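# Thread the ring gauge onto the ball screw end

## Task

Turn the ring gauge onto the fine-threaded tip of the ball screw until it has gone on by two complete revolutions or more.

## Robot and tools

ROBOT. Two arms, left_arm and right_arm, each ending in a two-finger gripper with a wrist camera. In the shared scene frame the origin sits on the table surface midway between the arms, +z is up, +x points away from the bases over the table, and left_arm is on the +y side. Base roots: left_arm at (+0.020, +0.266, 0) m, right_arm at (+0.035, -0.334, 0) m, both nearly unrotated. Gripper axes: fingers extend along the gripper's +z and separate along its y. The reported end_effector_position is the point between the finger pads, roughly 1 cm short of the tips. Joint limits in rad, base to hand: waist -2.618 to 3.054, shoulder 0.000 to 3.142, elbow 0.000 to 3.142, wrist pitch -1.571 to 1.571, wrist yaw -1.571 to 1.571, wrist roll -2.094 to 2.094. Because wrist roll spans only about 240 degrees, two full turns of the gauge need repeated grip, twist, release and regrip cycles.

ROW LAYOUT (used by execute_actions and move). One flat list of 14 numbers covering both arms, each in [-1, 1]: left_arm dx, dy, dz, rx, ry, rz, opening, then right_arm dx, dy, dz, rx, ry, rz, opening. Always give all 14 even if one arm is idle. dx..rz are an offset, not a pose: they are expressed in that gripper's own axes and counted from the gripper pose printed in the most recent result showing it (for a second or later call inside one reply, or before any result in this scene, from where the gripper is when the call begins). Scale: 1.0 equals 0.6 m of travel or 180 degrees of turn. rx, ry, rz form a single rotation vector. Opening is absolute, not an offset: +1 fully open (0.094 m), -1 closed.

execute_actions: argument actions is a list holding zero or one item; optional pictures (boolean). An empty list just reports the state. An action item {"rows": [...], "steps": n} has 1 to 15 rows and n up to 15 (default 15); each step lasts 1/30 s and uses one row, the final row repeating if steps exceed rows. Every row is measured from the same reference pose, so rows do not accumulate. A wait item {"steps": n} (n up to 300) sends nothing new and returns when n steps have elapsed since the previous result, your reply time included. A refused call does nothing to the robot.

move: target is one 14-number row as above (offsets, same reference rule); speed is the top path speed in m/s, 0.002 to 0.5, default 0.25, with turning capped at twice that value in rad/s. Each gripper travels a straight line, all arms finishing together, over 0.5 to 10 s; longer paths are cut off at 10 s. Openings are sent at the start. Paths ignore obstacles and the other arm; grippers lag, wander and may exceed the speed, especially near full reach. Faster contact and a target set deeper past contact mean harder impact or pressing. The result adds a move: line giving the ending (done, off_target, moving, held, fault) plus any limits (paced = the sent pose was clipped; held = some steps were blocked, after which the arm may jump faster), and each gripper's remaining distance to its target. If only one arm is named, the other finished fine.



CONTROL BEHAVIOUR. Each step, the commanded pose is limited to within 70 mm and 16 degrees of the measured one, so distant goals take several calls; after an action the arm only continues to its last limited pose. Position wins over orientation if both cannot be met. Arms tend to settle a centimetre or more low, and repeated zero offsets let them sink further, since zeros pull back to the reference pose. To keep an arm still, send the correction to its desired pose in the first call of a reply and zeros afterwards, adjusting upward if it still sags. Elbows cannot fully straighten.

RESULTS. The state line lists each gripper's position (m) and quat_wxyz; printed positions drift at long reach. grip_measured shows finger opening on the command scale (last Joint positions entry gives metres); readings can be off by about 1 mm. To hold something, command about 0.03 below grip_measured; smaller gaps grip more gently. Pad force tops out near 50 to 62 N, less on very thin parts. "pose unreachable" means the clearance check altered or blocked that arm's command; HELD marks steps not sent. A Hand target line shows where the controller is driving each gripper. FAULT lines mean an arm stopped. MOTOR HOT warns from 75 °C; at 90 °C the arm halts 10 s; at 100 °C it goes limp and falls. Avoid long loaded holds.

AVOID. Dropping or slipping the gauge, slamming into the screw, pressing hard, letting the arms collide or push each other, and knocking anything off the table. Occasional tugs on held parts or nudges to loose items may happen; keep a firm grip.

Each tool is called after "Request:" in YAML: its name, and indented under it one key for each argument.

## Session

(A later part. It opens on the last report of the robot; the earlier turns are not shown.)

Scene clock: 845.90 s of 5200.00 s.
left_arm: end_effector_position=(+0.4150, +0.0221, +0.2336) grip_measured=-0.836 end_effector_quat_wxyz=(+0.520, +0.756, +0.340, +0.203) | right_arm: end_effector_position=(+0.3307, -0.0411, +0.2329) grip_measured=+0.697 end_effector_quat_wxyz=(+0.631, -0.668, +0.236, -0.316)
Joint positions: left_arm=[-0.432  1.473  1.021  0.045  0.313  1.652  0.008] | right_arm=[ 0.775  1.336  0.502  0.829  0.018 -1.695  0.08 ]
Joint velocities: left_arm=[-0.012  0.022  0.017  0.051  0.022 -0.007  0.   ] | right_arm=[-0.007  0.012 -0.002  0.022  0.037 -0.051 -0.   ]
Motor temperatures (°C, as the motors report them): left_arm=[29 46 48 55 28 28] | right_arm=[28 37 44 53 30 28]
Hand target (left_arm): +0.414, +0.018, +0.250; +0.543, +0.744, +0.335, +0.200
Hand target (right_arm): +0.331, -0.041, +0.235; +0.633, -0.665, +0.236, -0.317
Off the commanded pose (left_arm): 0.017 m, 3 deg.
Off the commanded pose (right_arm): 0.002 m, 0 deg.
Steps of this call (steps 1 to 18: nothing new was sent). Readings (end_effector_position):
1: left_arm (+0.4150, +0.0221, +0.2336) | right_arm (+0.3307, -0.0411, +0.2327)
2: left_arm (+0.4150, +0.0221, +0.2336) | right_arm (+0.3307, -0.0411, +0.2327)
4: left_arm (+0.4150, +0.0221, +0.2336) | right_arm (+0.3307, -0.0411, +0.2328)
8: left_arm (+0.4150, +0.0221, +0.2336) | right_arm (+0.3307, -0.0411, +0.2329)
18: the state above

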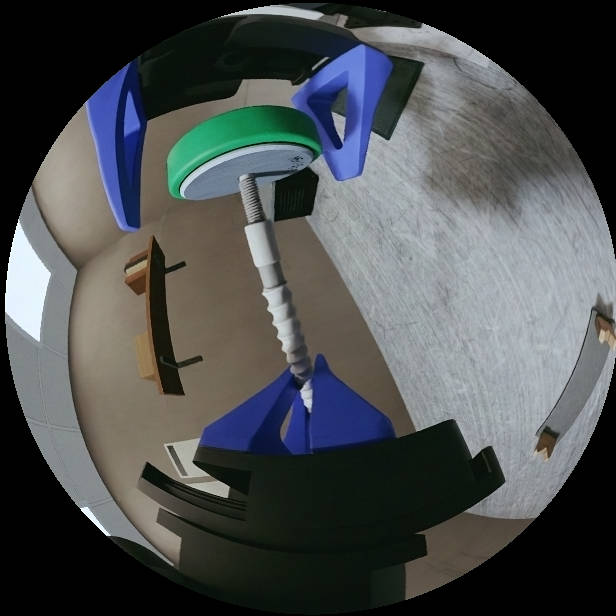

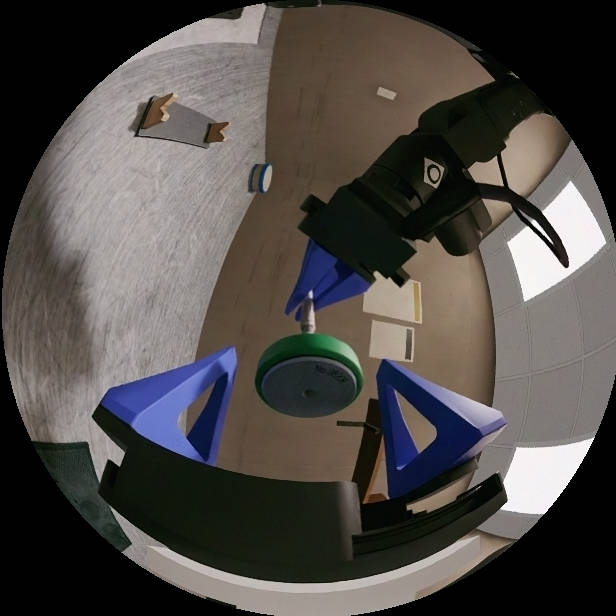

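Request:
execute_actions:
  actions:
    - {"rows": [[-0.0037,0.0267,-0.0065,-0.0152,-0.0035,-0.0011,-0.87,0,0,0,0,0,0.02,0.7],[-0.0037,0.0267,-0.0065,-0.0152,-0.0035,-0.0011,-0.87,0,0,0,0,0,0.05,0.7],[-0.0037,0.0267,-0.0065,-0.0152,-0.0035,-0.0011,-0.87,0,0,0,0,0,0.1,0.7],[-0.0037,0.0267,-0.0065,-0.0152,-0.0035,-0.0011,-0.87,0,0,0,0,0,0.3,0.7]], "steps": 15}
  pictures: false

Request:
execute_actions:
  actions:
    - {"rows": [[-0.0037,0.0267,-0.0065,-0.0152,-0.0035,-0.0011,-0.87,0,0,0,0,0,0.3,0.7]], "steps": 15}
  pictures: false

Request:
execute_actions:
  actions:
    - {"rows": [[-0.0037,0.0267,-0.0065,-0.0152,-0.0035,-0.0011,-0.87,0,0,0,0,0,0.1,0.7]], "steps": 15}

Request:
zoom_image:
  camera: "cam_right_wrist"
  region: [230, 240, 390, 430]

Scene clock: 856.67 s of 5200.00 s.
left_arm: end_effector_position=(+0.4150, +0.0221, +0.2336) grip_measured=-0.836 end_effector_quat_wxyz=(+0.520, +0.756, +0.340, +0.203) | right_arm: end_effector_position=(+0.3307, -0.0411, +0.2329) grip_measured=+0.697 end_effector_quat_wxyz=(+0.697, -0.563, +0.430, -0.107)
Joint positions: left_arm=[-0.432  1.473  1.021  0.045  0.313  1.652  0.008] | right_arm=[ 0.775  1.336  0.502  0.829  0.018 -1.07   0.08 ]
Joint velocities: left_arm=[-0.012 -0.002  0.002 -0.022  0.022  0.007 -0.   ] | right_arm=[ 0.002 -0.002 -0.002 -0.066 -0.066  1.341 -0.001]
Motor temperatures (°C, as the motors report them): left_arm=[29 46 48 55 28 28] | right_arm=[28 37 44 53 30 28]
Hand target (left_arm): +0.415, +0.019, +0.250; +0.540, +0.745, +0.333, +0.206
Hand target (right_arm): +0.331, -0.041, +0.233; +0.704, -0.516, +0.486, -0.034
Off the commanded pose (left_arm): 0.017 m, 3 deg.
Off the commanded pose (right_arm): 0.000 m, 18 deg; orientation clipped at the last step of the last action.
Steps of this call (steps 1 to 90: nothing new was sent; then 7.27 s passed at rest; steps 91 to 105: all 15 steps of this action). Readings (end_effector_position):
91: left_arm (+0.4150, +0.0221, +0.2336) | right_arm (+0.3307, -0.0411, +0.2329)
92: left_arm (+0.4150, +0.0221, +0.2336) | right_arm (+0.3307, -0.0411, +0.2329)
94: left_arm (+0.4150, +0.0221, +0.2336) | right_arm (+0.3307, -0.0411, +0.2329)
98: left_arm (+0.4150, +0.0221, +0.2336) | right_arm (+0.3307, -0.0411, +0.2329)
105: the state above

Scene clock: 857.17 s of 5200.00 s.
left_arm: end_effector_position=(+0.4150, +0.0221, +0.2336) grip_measured=-0.836 end_effector_quat_wxyz=(+0.520, +0.756, +0.340, +0.203) | right_arm: end_effector_position=(+0.3307, -0.0411, +0.2329) grip_measured=+0.697 end_effector_quat_wxyz=(+0.692, -0.382, +0.597, +0.138)
Joint positions: left_arm=[-0.432  1.473  1.021  0.045  0.313  1.652  0.008] | right_arm=[ 0.775  1.336  0.502  0.829  0.018 -0.372  0.08 ]
Joint velocities: left_arm=[-0.002  0.007 -0.002  0.007 -0.022  0.007 -0.   ] | right_arm=[ 0.002 -0.017  0.012 -0.051  0.007  1.385 -0.001]
Motor temperatures (°C, as the motors report them): left_arm=[29 46 48 56 28 28] | right_arm=[28 37 44 53 30 28]
Hand target (left_arm): +0.415, +0.019, +0.250; +0.540, +0.745, +0.333, +0.206
Hand target (right_arm): +0.331, -0.041, +0.233; +0.674, -0.318, +0.633, +0.209
Off the commanded pose (left_arm): 0.017 m, 3 deg.
Off the commanded pose (right_arm): 0.000 m, 14 deg; orientation clipped at the last step of the last action.
Steps of this call (steps 1 to 15: all 15 steps of this action). Readings (end_effector_position):
1: left_arm (+0.4150, +0.0221, +0.2336) | right_arm (+0.3307, -0.0411, +0.2329)
2: left_arm (+0.4150, +0.0221, +0.2336) | right_arm (+0.3307, -0.0411, +0.2329)
4: left_arm (+0.4150, +0.0221, +0.2336) | right_arm (+0.3307, -0.0411, +0.2329)
8: left_arm (+0.4150, +0.0221, +0.2336) | right_arm (+0.3307, -0.0411, +0.2329)
15: the state above

Scene clock: 857.67 s of 5200.00 s.
left_arm: end_effector_position=(+0.4150, +0.0221, +0.2336) grip_measured=-0.836 end_effector_quat_wxyz=(+0.520, +0.756, +0.340, +0.203) | right_arm: end_effector_position=(+0.3307, -0.0411, +0.2329) grip_measured=+0.697 end_effector_quat_wxyz=(+0.664, -0.290, +0.647, +0.238)
Joint positions: left_arm=[-0.432  1.473  1.021  0.045  0.313  1.652  0.008] | right_arm=[ 0.775  1.336  0.502  0.829  0.018 -0.077  0.08 ]
Joint velocities: left_arm=[-0.012 -0.007 -0.002 -0.022 -0.037  0.007 -0.001] | right_arm=[-0.007  0.012  0.007 -0.051 -0.037  0.066 -0.   ]
Motor temperatures (°C, as the motors report them): left_arm=[29 46 48 56 28 28] | right_arm=[28 37 44 53 30 28]
Hand target (left_arm): +0.415, +0.019, +0.250; +0.540, +0.745, +0.333, +0.206
Hand target (right_arm): +0.331, -0.041, +0.233; +0.661, -0.284, +0.650, +0.245
Off the commanded pose (left_arm): 0.017 m, 3 deg.
Off the commanded pose (right_arm): 0.000 m, 1 deg.
Steps of this call (steps 1 to 15: all 15 steps of this action). Readings (end_effector_position):
1: left_arm (+0.4150, +0.0221, +0.2336) | right_arm (+0.3307, -0.0411, +0.2329)
2: left_arm (+0.4150, +0.0221, +0.2336) | right_arm (+0.3307, -0.0411, +0.2329)
4: left_arm (+0.4150, +0.0221, +0.2336) | right_arm (+0.3307, -0.0411, +0.2329)
8: left_arm (+0.4150, +0.0221, +0.2336) | right_arm (+0.3307, -0.0411, +0.2329)
15: the state above

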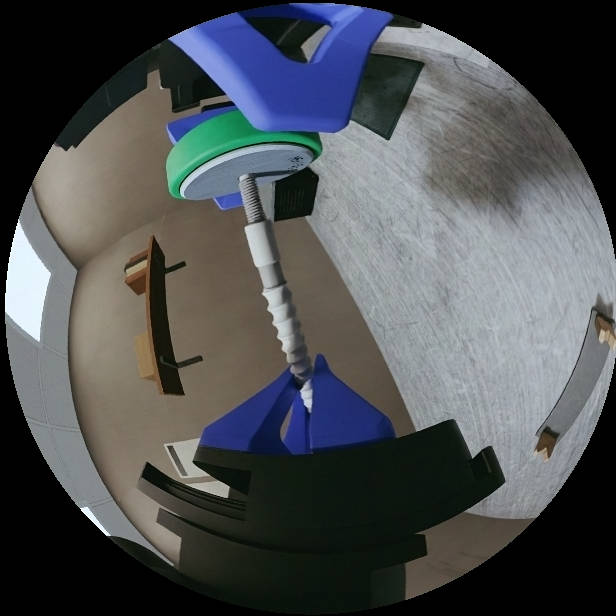

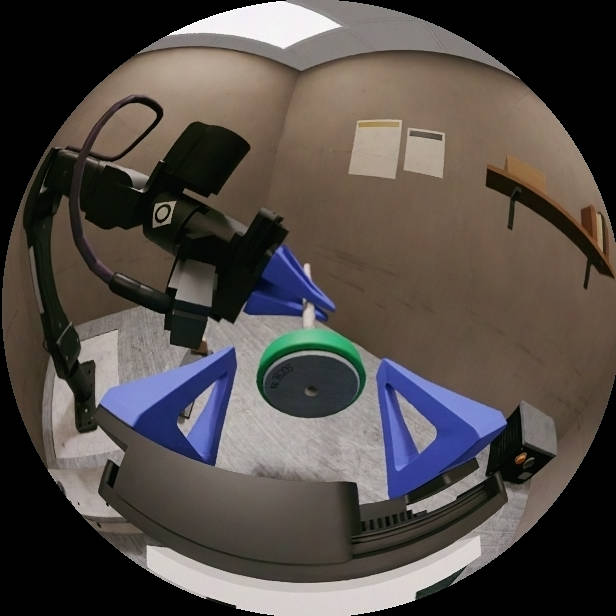

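Region (230, 240, 390, 430) of cam_right_wrist's 616x616 image, scaled by 2.653, with more detail than that image has; it fills the left 424 columns of this view, and the rest is white.

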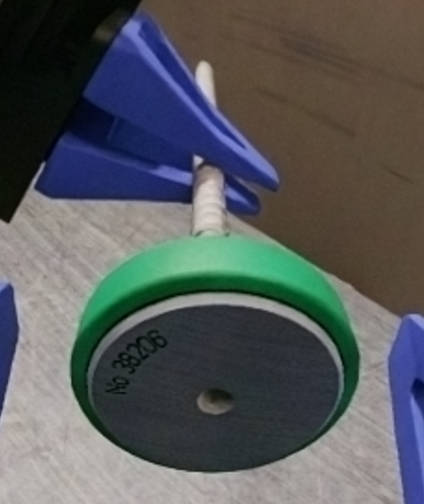

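Request:
execute_actions:
  actions:
    - {"rows": [[-0.0037,0.0267,-0.0065,-0.0152,-0.0035,-0.0011,-0.87,0,-0.002,0,0.002,0,0,0.65],[-0.0037,0.0267,-0.0065,-0.0152,-0.0035,-0.0011,-0.87,0,-0.004,0,0.004,0,0,0.6],[-0.0037,0.0267,-0.0065,-0.0152,-0.0035,-0.0011,-0.87,-0.0004,-0.0054,0,0.0057,0.0004,0,0.55],[-0.0037,0.0267,-0.0065,-0.0152,-0.0035,-0.0011,-0.87,-0.0004,-0.0054,0,0.0057,0.0004,0,0.5],[-0.0037,0.0267,-0.0065,-0.0152,-0.0035,-0.0011,-0.87,-0.0004,-0.0054,0,0.0057,0.0004,0,0.45],[-0.0037,0.0267,-0.0065,-0.0152,-0.0035,-0.0011,-0.87,-0.0004,-0.0054,0,0.0057,0.0004,0,0.4],[-0.0037,0.0267,-0.0065,-0.0152,-0.0035,-0.0011,-0.87,-0.0004,-0.0054,0,0.0057,0.0004,0,0.35],[-0.0037,0.0267,-0.0065,-0.0152,-0.0035,-0.0011,-0.87,-0.0004,-0.0054,0,0.0057,0.0004,0,0.3]], "steps": 15}
  pictures: false

Request:
wait:
  seconds: 0.5

Request:
zoom_image:
  camera: "cam_right_wrist"
  region: [230, 240, 390, 430]

Scene clock: 872.07 s of 5200.00 s.
left_arm: end_effector_position=(+0.4150, +0.0221, +0.2336) grip_measured=-0.836 end_effector_quat_wxyz=(+0.520, +0.756, +0.340, +0.203) | right_arm: end_effector_position=(+0.3319, -0.0423, +0.2329) grip_measured=+0.303 end_effector_quat_wxyz=(+0.664, -0.286, +0.649, +0.237)
Joint positions: left_arm=[-0.432  1.473  1.021  0.045  0.313  1.652  0.008] | right_arm=[ 0.775  1.336  0.502  0.829  0.027 -0.072  0.061]
Joint velocities: left_arm=[-0.022  0.002 -0.012  0.022  0.051  0.007  0.   ] | right_arm=[-0.017 -0.002 -0.012  0.022 -0.022  0.051 -0.001]
Motor temperatures (°C, as the motors report them): left_arm=[29 46 48 56 28 28] | right_arm=[28 37 44 53 30 28]
Hand target (left_arm): +0.415, +0.019, +0.250; +0.540, +0.745, +0.333, +0.206
Hand target (right_arm): +0.333, -0.043, +0.233; +0.666, -0.285, +0.649, +0.232
Off the commanded pose (left_arm): 0.017 m, 3 deg.
Off the commanded pose (right_arm): 0.002 m, 1 deg.
Steps of this call (steps 1 to 90: nothing new was sent; then 10.90 s passed at rest; steps 91 to 105: all 15 steps of this action). Readings (end_effector_position):
91: left_arm (+0.4150, +0.0221, +0.2336) | right_arm (+0.3307, -0.0411, +0.2329)
92: left_arm (+0.4150, +0.0221, +0.2336) | right_arm (+0.3308, -0.0411, +0.2329)
94: left_arm (+0.4150, +0.0221, +0.2336) | right_arm (+0.3311, -0.0415, +0.2329)
98: left_arm (+0.4150, +0.0221, +0.2336) | right_arm (+0.3317, -0.0420, +0.2329)
105: the state above

Scene clock: 872.57 s of 5200.00 s.
left_arm: end_effector_position=(+0.4150, +0.0221, +0.2336) grip_measured=-0.836 end_effector_quat_wxyz=(+0.520, +0.756, +0.340, +0.203) | right_arm: end_effector_position=(+0.3320, -0.0424, +0.2329) grip_measured=+0.303 end_effector_quat_wxyz=(+0.664, -0.285, +0.649, +0.236)
Joint positions: left_arm=[-0.432  1.473  1.021  0.045  0.313  1.652  0.008] | right_arm=[ 0.775  1.336  0.502  0.829  0.028 -0.072  0.061]
Joint velocities: left_arm=[-0.007  0.007  0.002  0.051 -0.022  0.081 -0.001] | right_arm=[-0.002  0.012 -0.007 -0.066 -0.007  0.007 -0.   ]
Motor temperatures (°C, as the motors report them): left_arm=[29 46 48 56 28 28] | right_arm=[28 37 44 53 30 28]
Hand target (left_arm): +0.415, +0.019, +0.250; +0.540, +0.745, +0.333, +0.206
Hand target (right_arm): +0.333, -0.043, +0.233; +0.666, -0.285, +0.649, +0.232
Off the commanded pose (left_arm): 0.017 m, 3 deg.
Off the commanded pose (right_arm): 0.001 m, 1 deg.
Steps of this call (steps 1 to 15: nothing new was sent). Readings (end_effector_position):
1: left_arm (+0.4150, +0.0221, +0.2336) | right_arm (+0.3319, -0.0423, +0.2329)
2: left_arm (+0.4150, +0.0221, +0.2336) | right_arm (+0.3319, -0.0423, +0.2329)
4: left_arm (+0.4150, +0.0221, +0.2336) | right_arm (+0.3319, -0.0423, +0.2329)
8: left_arm (+0.4150, +0.0221, +0.2336) | right_arm (+0.3319, -0.0423, +0.2329)
15: the state above

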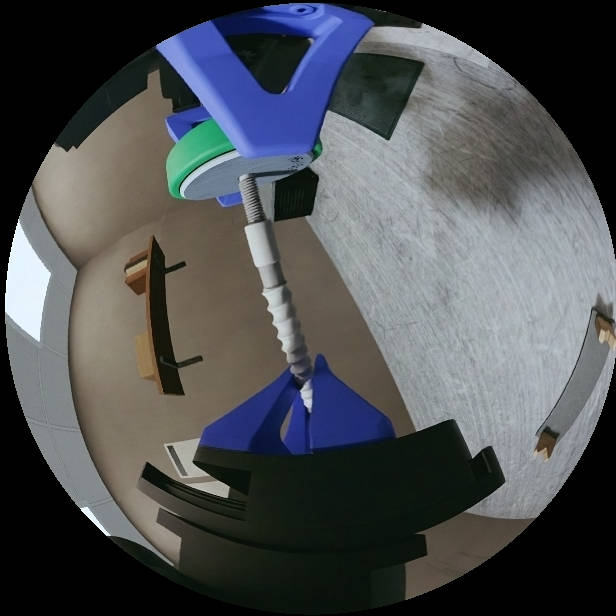

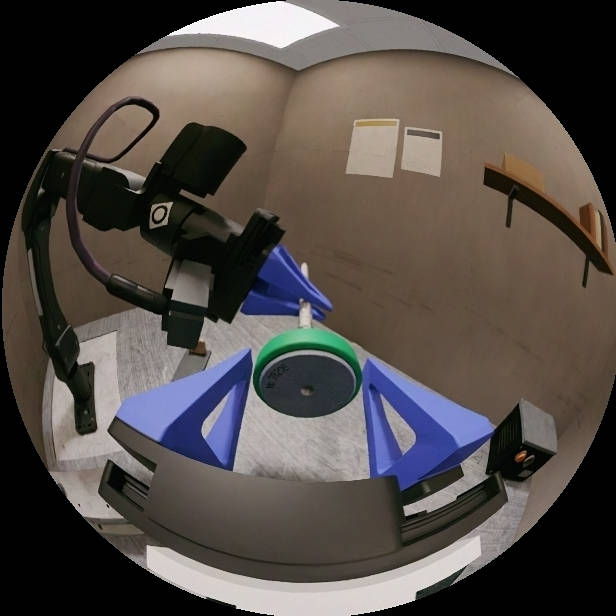

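Region (230, 240, 390, 430) of cam_right_wrist's 616x616 image, scaled by 2.653, with more detail than that image has; it fills the left 424 columns of this view, and the rest is white.

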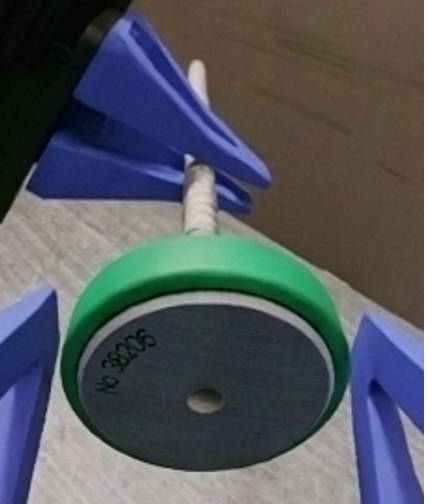

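Request:
execute_actions:
  actions:
    - {"rows": [[-0.0037,0.0267,-0.0065,-0.0152,-0.0035,-0.0011,-0.87,0,0,0,0,0,0,0.26],[-0.0037,0.0267,-0.0065,-0.0152,-0.0035,-0.0011,-0.87,0,0,0,0,0,0,0.22],[-0.0037,0.0267,-0.0065,-0.0152,-0.0035,-0.0011,-0.87,0,0,0,0,0,0,0.19],[-0.0037,0.0267,-0.0065,-0.0152,-0.0035,-0.0011,-0.87,0,0,0,0,0,0,0.16],[-0.0037,0.0267,-0.0065,-0.0152,-0.0035,-0.0011,-0.87,0,0,0,0,0,0,0.14],[-0.0037,0.0267,-0.0065,-0.0152,-0.0035,-0.0011,-0.87,0,0,0,0,0,0,0.12],[-0.0037,0.0267,-0.0065,-0.0152,-0.0035,-0.0011,-0.87,0,0,0,0,0,0,0.105],[-0.0037,0.0267,-0.0065,-0.0152,-0.0035,-0.0011,-0.87,0,0,0,0,0,0,0.09],[-0.0037,0.0267,-0.0065,-0.0152,-0.0035,-0.0011,-0.87,0,0,0,0,0,0,0.08],[-0.0037,0.0267,-0.0065,-0.0152,-0.0035,-0.0011,-0.87,0,0,0,0,0,0,0.07],[-0.0037,0.0267,-0.0065,-0.0152,-0.0035,-0.0011,-0.87,0,0,0,0,0,0,0.06],[-0.0037,0.0267,-0.0065,-0.0152,-0.0035,-0.0011,-0.87,0,0,0,0,0,0,0.05],[-0.0037,0.0267,-0.0065,-0.0152,-0.0035,-0.0011,-0.87,0,0,0,0,0,0,0.04],[-0.0037,0.0267,-0.0065,-0.0152,-0.0035,-0.0011,-0.87,0,0,0,0,0,0,0.035]], "steps": 15}
  pictures: false

Request:
execute_actions:
  actions:
    - {"rows": [[-0.009,0.027,-0.0059,-0.0154,-0.0074,-0.0007,-0.87,0,0,0,0,0,0,0.035],[-0.0145,0.0273,-0.0053,-0.0155,-0.0113,-0.0002,-0.87,0,0,0,0,0,0,0.035],[-0.02,0.0276,-0.0047,-0.0157,-0.0151,0.0002,-0.87,0,0,0,0,0,0,0.035],[-0.0254,0.028,-0.0042,-0.0159,-0.019,0.0007,-0.87,0,0,0,0,0,0,0.035],[-0.031,0.0283,-0.0036,-0.016,-0.0229,0.0011,-0.87,0,0,0,0,0,0,0.035],[-0.0363,0.0286,-0.003,-0.0162,-0.0268,0.0016,-0.87,0,0,0,0,0,0,0.035]], "steps": 12}

Request:
zoom_image:
  camera: "cam_left_wrist"
  region: [200, 130, 290, 240]

Scene clock: 910.10 s of 5200.00 s.
left_arm: end_effector_position=(+0.4150, +0.0221, +0.2336) grip_measured=-0.836 end_effector_quat_wxyz=(+0.520, +0.756, +0.340, +0.203) | right_arm: end_effector_position=(+0.3318, -0.0422, +0.2329) grip_measured=+0.081 end_effector_quat_wxyz=(+0.664, -0.286, +0.649, +0.237)
Joint positions: left_arm=[-0.432  1.473  1.021  0.045  0.313  1.652  0.008] | right_arm=[ 0.775  1.336  0.502  0.829  0.027 -0.073  0.051]
Joint velocities: left_arm=[ 0.022 -0.017  0.002  0.037  0.037  0.051 -0.   ] | right_arm=[-0.002  0.002 -0.012 -0.051 -0.037 -0.007  0.   ]
Motor temperatures (°C, as the motors report them): left_arm=[29 46 49 57 28 28] | right_arm=[28 37 44 52 30 28]
Hand target (left_arm): +0.415, +0.019, +0.250; +0.540, +0.745, +0.333, +0.206
Hand target (right_arm): +0.332, -0.042, +0.233; +0.664, -0.286, +0.649, +0.236
Off the commanded pose (left_arm): 0.017 m, 3 deg.
Off the commanded pose (right_arm): 0.000 m, 0 deg.
Steps of this call (steps 1 to 90: nothing new was sent; then 34.03 s passed at rest; steps 91 to 105: all 15 steps of this action). Readings (end_effector_position):
91: left_arm (+0.4150, +0.0221, +0.2336) | right_arm (+0.3320, -0.0424, +0.2329)
92: left_arm (+0.4150, +0.0221, +0.2336) | right_arm (+0.3320, -0.0424, +0.2329)
94: left_arm (+0.4150, +0.0221, +0.2336) | right_arm (+0.3320, -0.0424, +0.2329)
98: left_arm (+0.4150, +0.0221, +0.2336) | right_arm (+0.3318, -0.0422, +0.2329)
105: the state above

Scene clock: 910.50 s of 5200.00 s.
left_arm: end_effector_position=(+0.4134, +0.0199, +0.2338) grip_measured=-0.836 end_effector_quat_wxyz=(+0.522, +0.758, +0.337, +0.200) | right_arm: end_effector_position=(+0.3315, -0.0418, +0.2330) grip_measured=+0.081 end_effector_quat_wxyz=(+0.664, -0.287, +0.648, +0.238)
Joint positions: left_arm=[-0.435  1.473  1.021  0.045  0.321  1.652  0.008] | right_arm=[ 0.775  1.336  0.502  0.829  0.024 -0.073  0.051]
Joint velocities: left_arm=[-0.012 -0.002 -0.007 -0.022 -0.037  0.051  0.   ] | right_arm=[-0.002  0.002 -0.027  0.037 -0.022  0.007 -0.   ]
Motor temperatures (°C, as the motors report them): left_arm=[29 46 49 57 28 28] | right_arm=[28 37 44 52 30 28]
Hand target (left_arm): +0.403, +0.004, +0.251; +0.551, +0.753, +0.311, +0.181
Hand target (right_arm): +0.332, -0.042, +0.233; +0.664, -0.286, +0.649, +0.237
Off the commanded pose (left_arm): 0.026 m, 5 deg.
Off the commanded pose (right_arm): 0.000 m, 0 deg.
Steps of this call (steps 1 to 12: all 12 steps of this action). Readings (end_effector_position):
1: left_arm (+0.4150, +0.0221, +0.2336) | right_arm (+0.3318, -0.0421, +0.2329)
2: left_arm (+0.4149, +0.0220, +0.2336) | right_arm (+0.3318, -0.0421, +0.2329)
4: left_arm (+0.4147, +0.0218, +0.2337) | right_arm (+0.3317, -0.0421, +0.2329)
8: left_arm (+0.4134, +0.0199, +0.2338) | right_arm (+0.3315, -0.0418, +0.2329)
12: the state above

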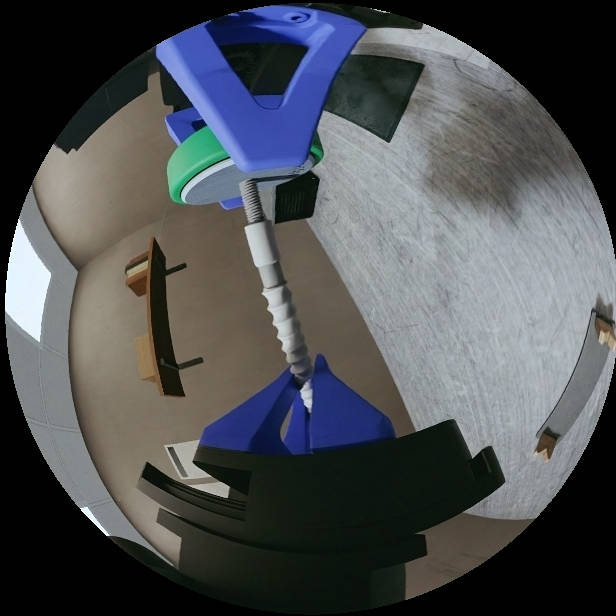

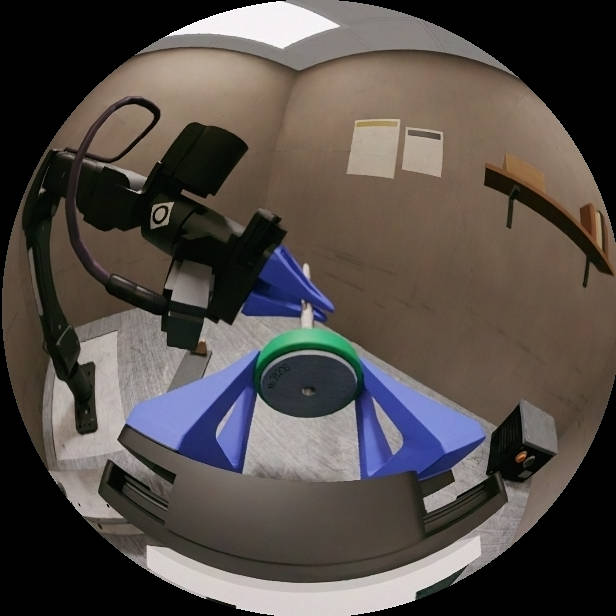

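Region (200, 130, 290, 240) of cam_left_wrist's 616x616 image, scaled by 4.582, with more detail than that image has; it fills the left 412 columns of this view, and the rest is white.

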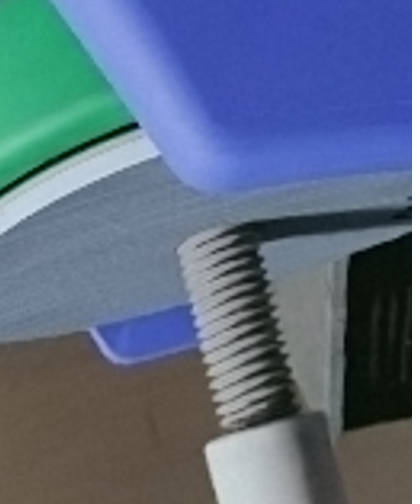

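Request:
execute_actions:
  actions:
    - {"rows": [[-0.04,0.0288,-0.0026,-0.0163,-0.0295,0.0019,-0.87,0,0,0,0,0,0.02,0.05],[-0.0435,0.029,-0.0022,-0.0164,-0.032,0.0022,-0.87,0,0,0,0,0,0.05,0.05],[-0.0471,0.0292,-0.0018,-0.0165,-0.0345,0.0025,-0.87,0,0,0,0,0,0.1,0.05],[-0.0471,0.0292,-0.0018,-0.0165,-0.0345,0.0025,-0.87,0,0,0,0,0,0.3,0.05]], "steps": 15}
  pictures: false

Request:
execute_actions:
  actions:
    - {"rows": [[-0.0471,0.0292,-0.0018,-0.0165,-0.0345,0.0025,-0.87,0,0,0,0,0,0.3,0.05]], "steps": 15}
  pictures: false

Request:
execute_actions:
  actions:
    - {"rows": [[-0.0471,0.0292,-0.0018,-0.0165,-0.0345,0.0025,-0.87,0,0,0,0,0,0.2,0.05]], "steps": 15}

Request:
zoom_image:
  camera: "cam_left_wrist"
  region: [200, 130, 290, 240]

Scene clock: 924.43 s of 5200.00 s.
left_arm: end_effector_position=(+0.4131, +0.0195, +0.2338) grip_measured=-0.836 end_effector_quat_wxyz=(+0.522, +0.758, +0.337, +0.199) | right_arm: end_effector_position=(+0.3317, -0.0420, +0.2330) grip_measured=+0.081 end_effector_quat_wxyz=(+0.557, -0.070, +0.705, +0.433)
Joint positions: left_arm=[-0.436  1.473  1.021  0.045  0.323  1.652  0.008] | right_arm=[0.775 1.336 0.502 0.829 0.025 0.562 0.051]
Joint velocities: left_arm=[-0.027 -0.012  0.012  0.037 -0.081  0.022  0.   ] | right_arm=[-0.027  0.017  0.027 -0.007 -0.022  1.326  0.001]
Motor temperatures (°C, as the motors report them): left_arm=[29 46 49 57 28 28] | right_arm=[28 37 44 52 30 28]
Hand target (left_arm): +0.397, -0.002, +0.251; +0.557, +0.756, +0.300, +0.169
Hand target (right_arm): +0.331, -0.042, +0.233; +0.509, +0.003, +0.709, +0.488
Off the commanded pose (left_arm): 0.033 m, 7 deg.
Off the commanded pose (right_arm): 0.000 m, 18 deg; orientation clipped at the last step of the last action.
Steps of this call (steps 1 to 90: nothing new was sent; then 10.43 s passed at rest; steps 91 to 105: all 15 steps of this action). Readings (end_effector_position):
91: left_arm (+0.4133, +0.0198, +0.2338) | right_arm (+0.3315, -0.0418, +0.2330)
92: left_arm (+0.4132, +0.0197, +0.2338) | right_arm (+0.3314, -0.0418, +0.2330)
94: left_arm (+0.4129, +0.0194, +0.2338) | right_arm (+0.3313, -0.0417, +0.2332)
98: left_arm (+0.4129, +0.0194, +0.2338) | right_arm (+0.3313, -0.0417, +0.2332)
105: the state above

Scene clock: 924.93 s of 5200.00 s.
left_arm: end_effector_position=(+0.4134, +0.0198, +0.2337) grip_measured=-0.836 end_effector_quat_wxyz=(+0.521, +0.758, +0.336, +0.202) | right_arm: end_effector_position=(+0.3317, -0.0421, +0.2322) grip_measured=+0.081 end_effector_quat_wxyz=(+0.371, +0.181, +0.686, +0.599)
Joint positions: left_arm=[-0.437  1.473  1.021  0.045  0.317  1.658  0.008] | right_arm=[0.775 1.336 0.502 0.826 0.026 1.275 0.051]
Joint velocities: left_arm=[ 0.002 -0.012  0.007  0.081  0.066 -0.037  0.   ] | right_arm=[-0.022 -0.002 -0.002 -0.007  0.022  1.326 -0.001]
Motor temperatures (°C, as the motors report them): left_arm=[29 46 49 57 28 28] | right_arm=[28 37 44 52 30 28]
Hand target (left_arm): +0.397, -0.003, +0.252; +0.557, +0.756, +0.300, +0.169
Hand target (right_arm): +0.332, -0.042, +0.233; +0.308, +0.250, +0.663, +0.635
Off the commanded pose (left_arm): 0.034 m, 7 deg.
Off the commanded pose (right_arm): 0.001 m, 13 deg.
Steps of this call (steps 1 to 15: all 15 steps of this action). Readings (end_effector_position):
1: left_arm (+0.4130, +0.0194, +0.2338) | right_arm (+0.3318, -0.0421, +0.2329)
2: left_arm (+0.4131, +0.0194, +0.2338) | right_arm (+0.3318, -0.0422, +0.2329)
4: left_arm (+0.4133, +0.0196, +0.2337) | right_arm (+0.3318, -0.0422, +0.2329)
8: left_arm (+0.4133, +0.0197, +0.2337) | right_arm (+0.3317, -0.0421, +0.2329)
15: the state above

Scene clock: 925.43 s of 5200.00 s.
left_arm: end_effector_position=(+0.4135, +0.0197, +0.2336) grip_measured=-0.836 end_effector_quat_wxyz=(+0.519, +0.760, +0.332, +0.206) | right_arm: end_effector_position=(+0.3311, -0.0415, +0.2314) grip_measured=+0.081 end_effector_quat_wxyz=(+0.186, +0.366, +0.610, +0.678)
Joint positions: left_arm=[-0.438  1.473  1.021  0.045  0.313  1.669  0.008] | right_arm=[0.775 1.336 0.502 0.823 0.021 1.844 0.051]
Joint velocities: left_arm=[ 0.007 -0.002 -0.012 -0.037 -0.007 -0.037 -0.   ] | right_arm=[-0.007  0.012 -0.027  0.007 -0.022  0.315 -0.001]
Motor temperatures (°C, as the motors report them): left_arm=[29 46 49 57 28 28] | right_arm=[28 37 44 52 30 28]
Hand target (left_arm): +0.397, -0.003, +0.251; +0.555, +0.757, +0.299, +0.171
Hand target (right_arm): +0.332, -0.042, +0.232; +0.168, +0.384, +0.597, +0.684
Off the commanded pose (left_arm): 0.033 m, 7 deg.
Off the commanded pose (right_arm): 0.001 m, 3 deg.
Steps of this call (steps 1 to 15: all 15 steps of this action). Readings (end_effector_position):
1: left_arm (+0.4134, +0.0197, +0.2337) | right_arm (+0.3317, -0.0420, +0.2320)
2: left_arm (+0.4135, +0.0198, +0.2336) | right_arm (+0.3316, -0.0420, +0.2320)
4: left_arm (+0.4136, +0.0198, +0.2336) | right_arm (+0.3316, -0.0420, +0.2318)
8: left_arm (+0.4135, +0.0197, +0.2336) | right_arm (+0.3314, -0.0418, +0.2315)
15: the state above

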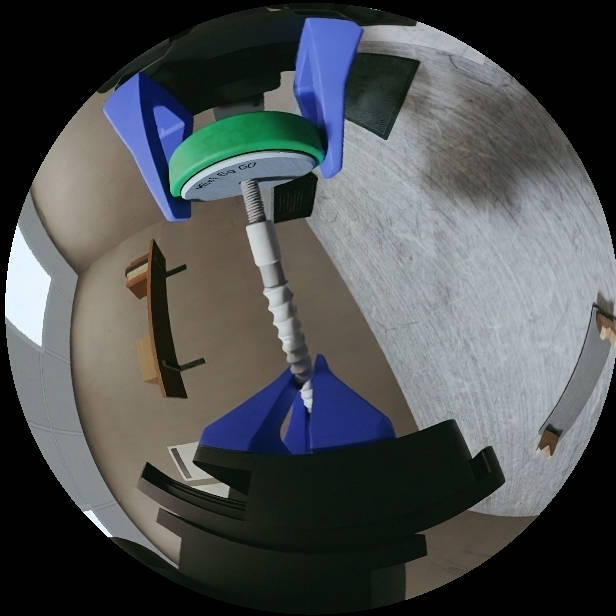

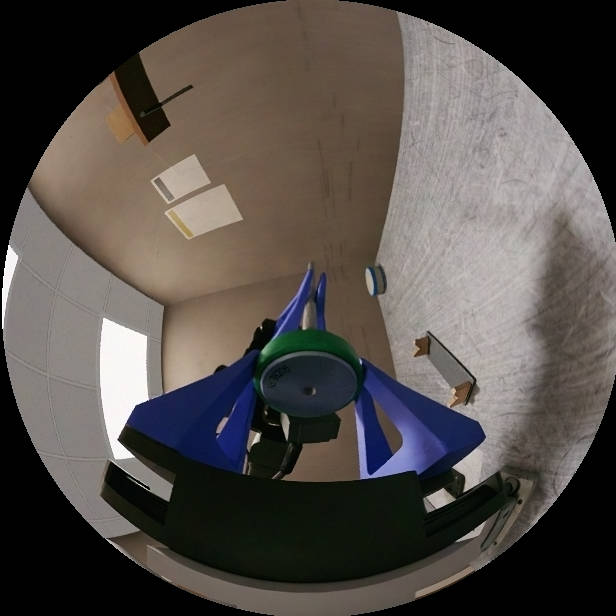

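Region (200, 130, 290, 240) of cam_left_wrist's 616x616 image, scaled by 4.582, with more detail than that image has; it fills the left 412 columns of this view, and the rest is white.

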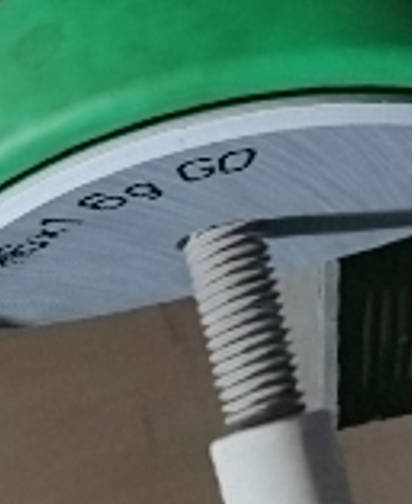

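Request:
execute_actions:
  actions:
    - {"rows": [[-0.0363,0.0286,-0.003,-0.0162,-0.0268,0.0016,-0.87,0,0,0,0,0,0,0.05],[-0.0254,0.028,-0.0042,-0.0159,-0.019,0.0007,-0.87,0,0,0,0,0,0,0.05],[-0.0145,0.0273,-0.0053,-0.0155,-0.0113,-0.0002,-0.87,0,0,0,0,0,0,0.05],[-0.0037,0.0267,-0.0065,-0.0152,-0.0035,-0.0011,-0.87,0,0,0,0,0,0,0.05],[-0.0037,0.0267,-0.0065,-0.0152,-0.0035,-0.0011,-0.87,0,0,0,0,0,0,0.07],[-0.0037,0.0267,-0.0065,-0.0152,-0.0035,-0.0011,-0.87,0,0,0,0,0,0,0.085],[-0.0037,0.0267,-0.0065,-0.0152,-0.0035,-0.0011,-0.87,0,0,0,0,0,0,0.1],[-0.0037,0.0267,-0.0065,-0.0152,-0.0035,-0.0011,-0.87,0,0,0,0,0,0,0.12],[-0.0037,0.0267,-0.0065,-0.0152,-0.0035,-0.0011,-0.87,0,0,0,0,0,0,0.15],[-0.0037,0.0267,-0.0065,-0.0152,-0.0035,-0.0011,-0.87,0,0,0,0,0,0,0.18],[-0.0037,0.0267,-0.0065,-0.0152,-0.0035,-0.0011,-0.87,0,0,0,0,0,0,0.21],[-0.0037,0.0267,-0.0065,-0.0152,-0.0035,-0.0011,-0.87,0,0,0,0,0,0,0.24],[-0.0037,0.0267,-0.0065,-0.0152,-0.0035,-0.0011,-0.87,0,0,0,0,0,0,0.27]], "steps": 15}

Request:
zoom_image:
  camera: "cam_right_wrist"
  region: [230, 240, 390, 430]

Scene clock: 942.50 s of 5200.00 s.
left_arm: end_effector_position=(+0.4141, +0.0203, +0.2335) grip_measured=-0.836 end_effector_quat_wxyz=(+0.518, +0.760, +0.332, +0.209) | right_arm: end_effector_position=(+0.3310, -0.0414, +0.2312) grip_measured=+0.266 end_effector_quat_wxyz=(+0.180, +0.370, +0.608, +0.679)
Joint positions: left_arm=[-0.438  1.473  1.021  0.045  0.309  1.672  0.008] | right_arm=[0.775 1.336 0.502 0.822 0.02  1.859 0.059]
Joint velocities: left_arm=[-0.017  0.007 -0.002 -0.007 -0.022  0.007  0.001] | right_arm=[-0.007  0.002  0.012  0.007 -0.066 -0.037  0.001]
Motor temperatures (°C, as the motors report them): left_arm=[30 46 49 57 29 28] | right_arm=[28 37 44 52 30 28]
Hand target (left_arm): +0.414, +0.017, +0.250; +0.539, +0.749, +0.325, +0.209
Hand target (right_arm): +0.331, -0.042, +0.231; +0.186, +0.366, +0.610, +0.678
Off the commanded pose (left_arm): 0.017 m, 3 deg.
Off the commanded pose (right_arm): 0.000 m, 1 deg.
Steps of this call (steps 1 to 90: nothing new was sent; then 13.57 s passed at rest; steps 91 to 105: all 15 steps of this action). Readings (end_effector_position):
91: left_arm (+0.4136, +0.0198, +0.2336) | right_arm (+0.3310, -0.0414, +0.2313)
92: left_arm (+0.4138, +0.0200, +0.2336) | right_arm (+0.3310, -0.0414, +0.2313)
94: left_arm (+0.4141, +0.0204, +0.2335) | right_arm (+0.3310, -0.0414, +0.2312)
98: left_arm (+0.4142, +0.0204, +0.2335) | right_arm (+0.3310, -0.0414, +0.2312)
105: the state above

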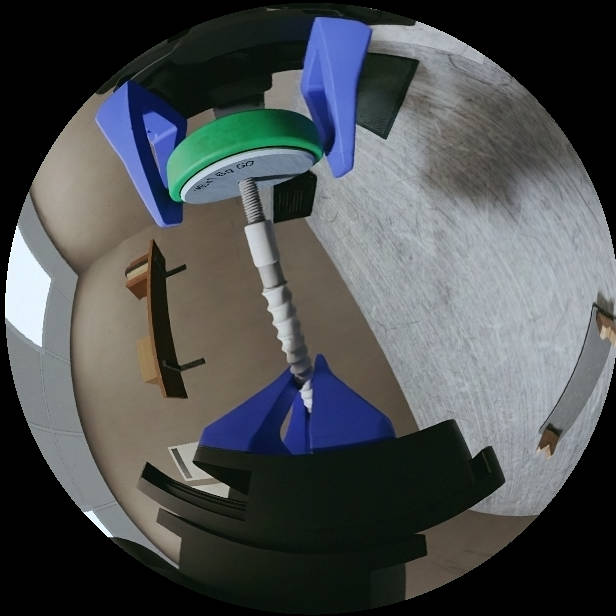

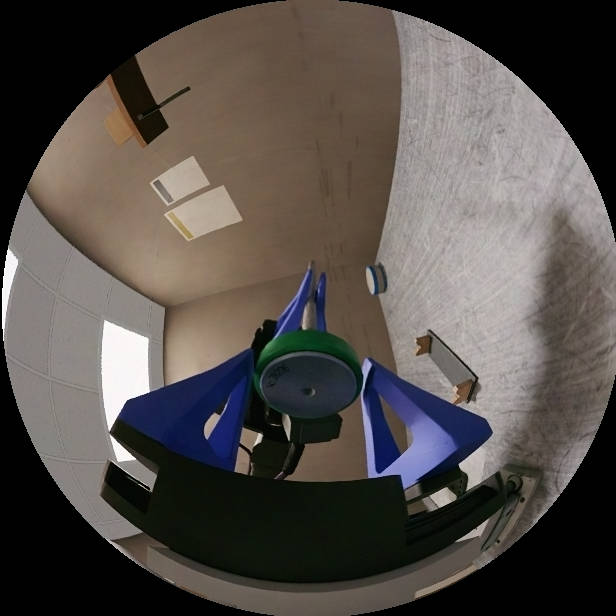

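Region (230, 240, 390, 430) of cam_right_wrist's 616x616 image, scaled by 2.653, with more detail than that image has; it fills the left 424 columns of this view, and the rest is white.

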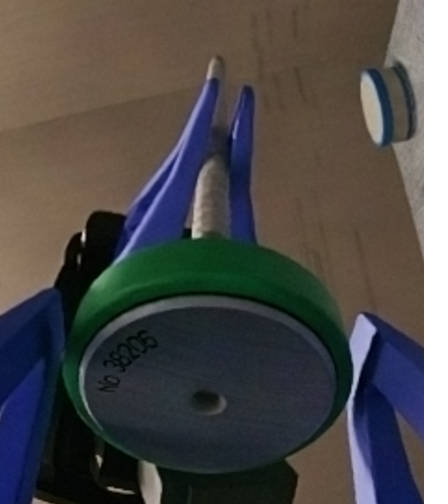

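Request:
execute_actions:
  actions:
    - {"rows": [[-0.006,0.0269,-0.0065,-0.0154,-0.006,-0.0011,-0.87,0,0,0,0,0,-0.02,0.27],[-0.0085,0.0271,-0.0065,-0.0156,-0.0087,-0.0011,-0.87,0,0,0,0,0,-0.05,0.27],[-0.0111,0.0273,-0.0065,-0.0159,-0.0114,-0.0011,-0.87,0,0,0,0,0,-0.1,0.27],[-0.0111,0.0273,-0.0065,-0.0159,-0.0114,-0.0011,-0.87,0,0,0,0,0,-0.3,0.27]], "steps": 15}
  pictures: false

Request:
execute_actions:
  actions:
    - {"rows": [[-0.0055,0.0269,-0.0065,-0.0154,-0.0055,-0.0011,-0.87,0,0,0,0,0,-0.3,0.27]], "steps": 15}
  pictures: false

Request:
execute_actions:
  actions:
    - {"rows": [[-0.0037,0.0267,-0.0065,-0.0152,-0.0035,-0.0011,-0.87,0,0,0,0,0,-0.17,0.27]], "steps": 15}

Request:
zoom_image:
  camera: "cam_right_wrist"
  region: [230, 240, 390, 430]

Scene clock: 967.17 s of 5200.00 s.
left_arm: end_effector_position=(+0.4121, +0.0182, +0.2339) grip_measured=-0.836 end_effector_quat_wxyz=(+0.521, +0.762, +0.327, +0.203) | right_arm: end_effector_position=(+0.3310, -0.0414, +0.2312) grip_measured=+0.267 end_effector_quat_wxyz=(+0.381, +0.165, +0.692, +0.591)
Joint positions: left_arm=[-0.438  1.473  1.021  0.045  0.325  1.672  0.008] | right_arm=[0.775 1.336 0.502 0.822 0.02  1.233 0.06 ]
Joint velocities: left_arm=[ 0.012 -0.012 -0.007 -0.051  0.007 -0.037 -0.   ] | right_arm=[-0.002 -0.012 -0.012  0.007 -0.022 -1.385  0.   ]
Motor temperatures (°C, as the motors report them): left_arm=[29 46 49 57 28 28] | right_arm=[28 37 44 51 30 28]
Hand target (left_arm): +0.411, +0.014, +0.250; +0.542, +0.751, +0.318, +0.202
Hand target (right_arm): +0.331, -0.041, +0.231; +0.440, +0.092, +0.705, +0.548
Off the commanded pose (left_arm): 0.017 m, 3 deg.
Off the commanded pose (right_arm): 0.000 m, 18 deg; orientation clipped at the last step of the last action.
Steps of this call (steps 1 to 90: nothing new was sent; then 21.17 s passed at rest; steps 91 to 105: all 15 steps of this action). Readings (end_effector_position):
91: left_arm (+0.4141, +0.0203, +0.2335) | right_arm (+0.3310, -0.0414, +0.2312)
92: left_arm (+0.4140, +0.0202, +0.2335) | right_arm (+0.3310, -0.0414, +0.2312)
94: left_arm (+0.4134, +0.0195, +0.2336) | right_arm (+0.3310, -0.0414, +0.2312)
98: left_arm (+0.4126, +0.0186, +0.2338) | right_arm (+0.3310, -0.0414, +0.2312)
105: the state above

Scene clock: 967.67 s of 5200.00 s.
left_arm: end_effector_position=(+0.4121, +0.0182, +0.2339) grip_measured=-0.836 end_effector_quat_wxyz=(+0.521, +0.762, +0.327, +0.203) | right_arm: end_effector_position=(+0.3310, -0.0414, +0.2312) grip_measured=+0.267 end_effector_quat_wxyz=(+0.560, -0.082, +0.707, +0.425)
Joint positions: left_arm=[-0.438  1.473  1.021  0.045  0.325  1.672  0.008] | right_arm=[0.775 1.336 0.502 0.822 0.02  0.534 0.06 ]
Joint velocities: left_arm=[ 0.007  0.007  0.007 -0.007 -0.066 -0.051 -0.   ] | right_arm=[-0.012 -0.007  0.002  0.007 -0.007 -1.385 -0.   ]
Motor temperatures (°C, as the motors report them): left_arm=[29 46 49 57 28 28] | right_arm=[28 37 44 51 30 28]
Hand target (left_arm): +0.412, +0.015, +0.250; +0.542, +0.751, +0.319, +0.203
Hand target (right_arm): +0.331, -0.041, +0.231; +0.601, -0.154, +0.695, +0.364
Off the commanded pose (left_arm): 0.017 m, 3 deg.
Off the commanded pose (right_arm): 0.000 m, 14 deg; orientation clipped at the last step of the last action.
Steps of this call (steps 1 to 15: all 15 steps of this action). Readings (end_effector_position):
1: left_arm (+0.4121, +0.0182, +0.2339) | right_arm (+0.3310, -0.0414, +0.2312)
2: left_arm (+0.4121, +0.0182, +0.2339) | right_arm (+0.3310, -0.0414, +0.2312)
4: left_arm (+0.4121, +0.0182, +0.2339) | right_arm (+0.3310, -0.0414, +0.2312)
8: left_arm (+0.4121, +0.0182, +0.2339) | right_arm (+0.3310, -0.0414, +0.2312)
15: the state above

Scene clock: 968.17 s of 5200.00 s.
left_arm: end_effector_position=(+0.4121, +0.0182, +0.2339) grip_measured=-0.836 end_effector_quat_wxyz=(+0.521, +0.762, +0.327, +0.203) | right_arm: end_effector_position=(+0.3310, -0.0414, +0.2312) grip_measured=+0.267 end_effector_quat_wxyz=(+0.647, -0.251, +0.665, +0.276)
Joint positions: left_arm=[-0.438  1.473  1.021  0.045  0.325  1.672  0.008] | right_arm=[0.775 1.336 0.502 0.822 0.02  0.042 0.06 ]
Joint velocities: left_arm=[-0.027  0.012  0.002 -0.037 -0.037 -0.007  0.001] | right_arm=[-0.002  0.002 -0.007  0.022  0.051 -0.256 -0.   ]
Motor temperatures (°C, as the motors report them): left_arm=[29 46 49 57 28 28] | right_arm=[28 37 44 51 30 28]
Hand target (left_arm): +0.412, +0.015, +0.250; +0.541, +0.750, +0.321, +0.205
Hand target (right_arm): +0.331, -0.041, +0.231; +0.652, -0.265, +0.660, +0.262
Off the commanded pose (left_arm): 0.017 m, 3 deg.
Off the commanded pose (right_arm): 0.000 m, 2 deg.
Steps of this call (steps 1 to 15: all 15 steps of this action). Readings (end_effector_position):
1: left_arm (+0.4121, +0.0182, +0.2339) | right_arm (+0.3310, -0.0414, +0.2312)
2: left_arm (+0.4121, +0.0182, +0.2339) | right_arm (+0.3310, -0.0414, +0.2312)
4: left_arm (+0.4121, +0.0182, +0.2339) | right_arm (+0.3310, -0.0414, +0.2312)
8: left_arm (+0.4121, +0.0182, +0.2339) | right_arm (+0.3310, -0.0414, +0.2312)
15: the state above

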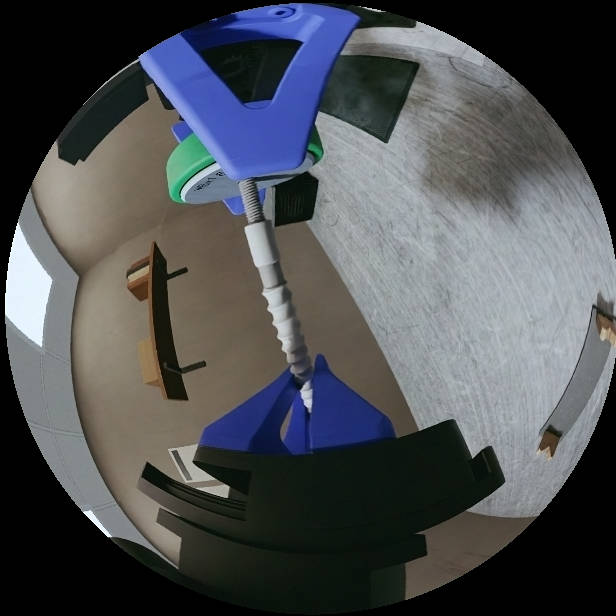

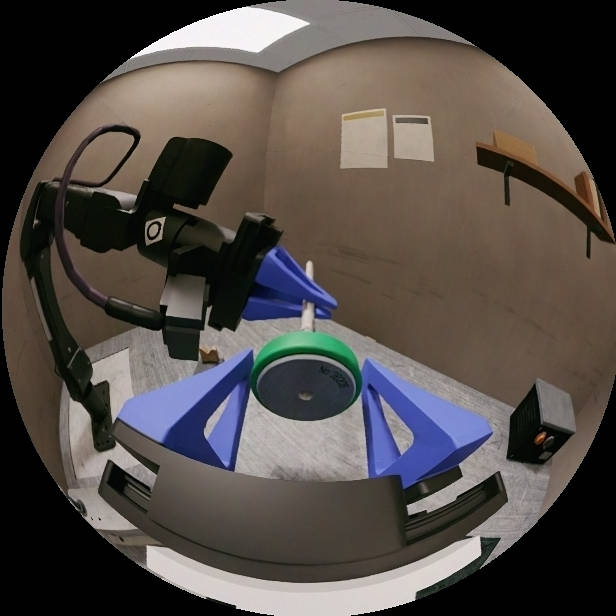

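Region (230, 240, 390, 430) of cam_right_wrist's 616x616 image, scaled by 2.653, with more detail than that image has; it fills the left 424 columns of this view, and the rest is white.

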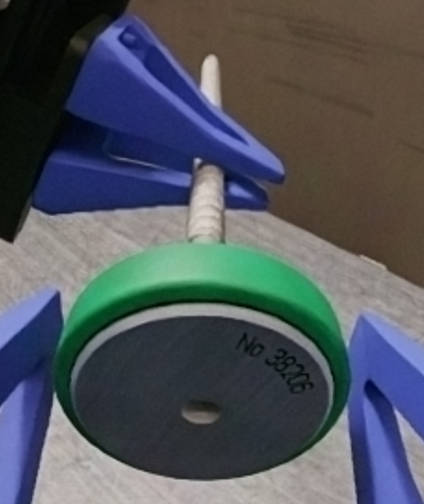

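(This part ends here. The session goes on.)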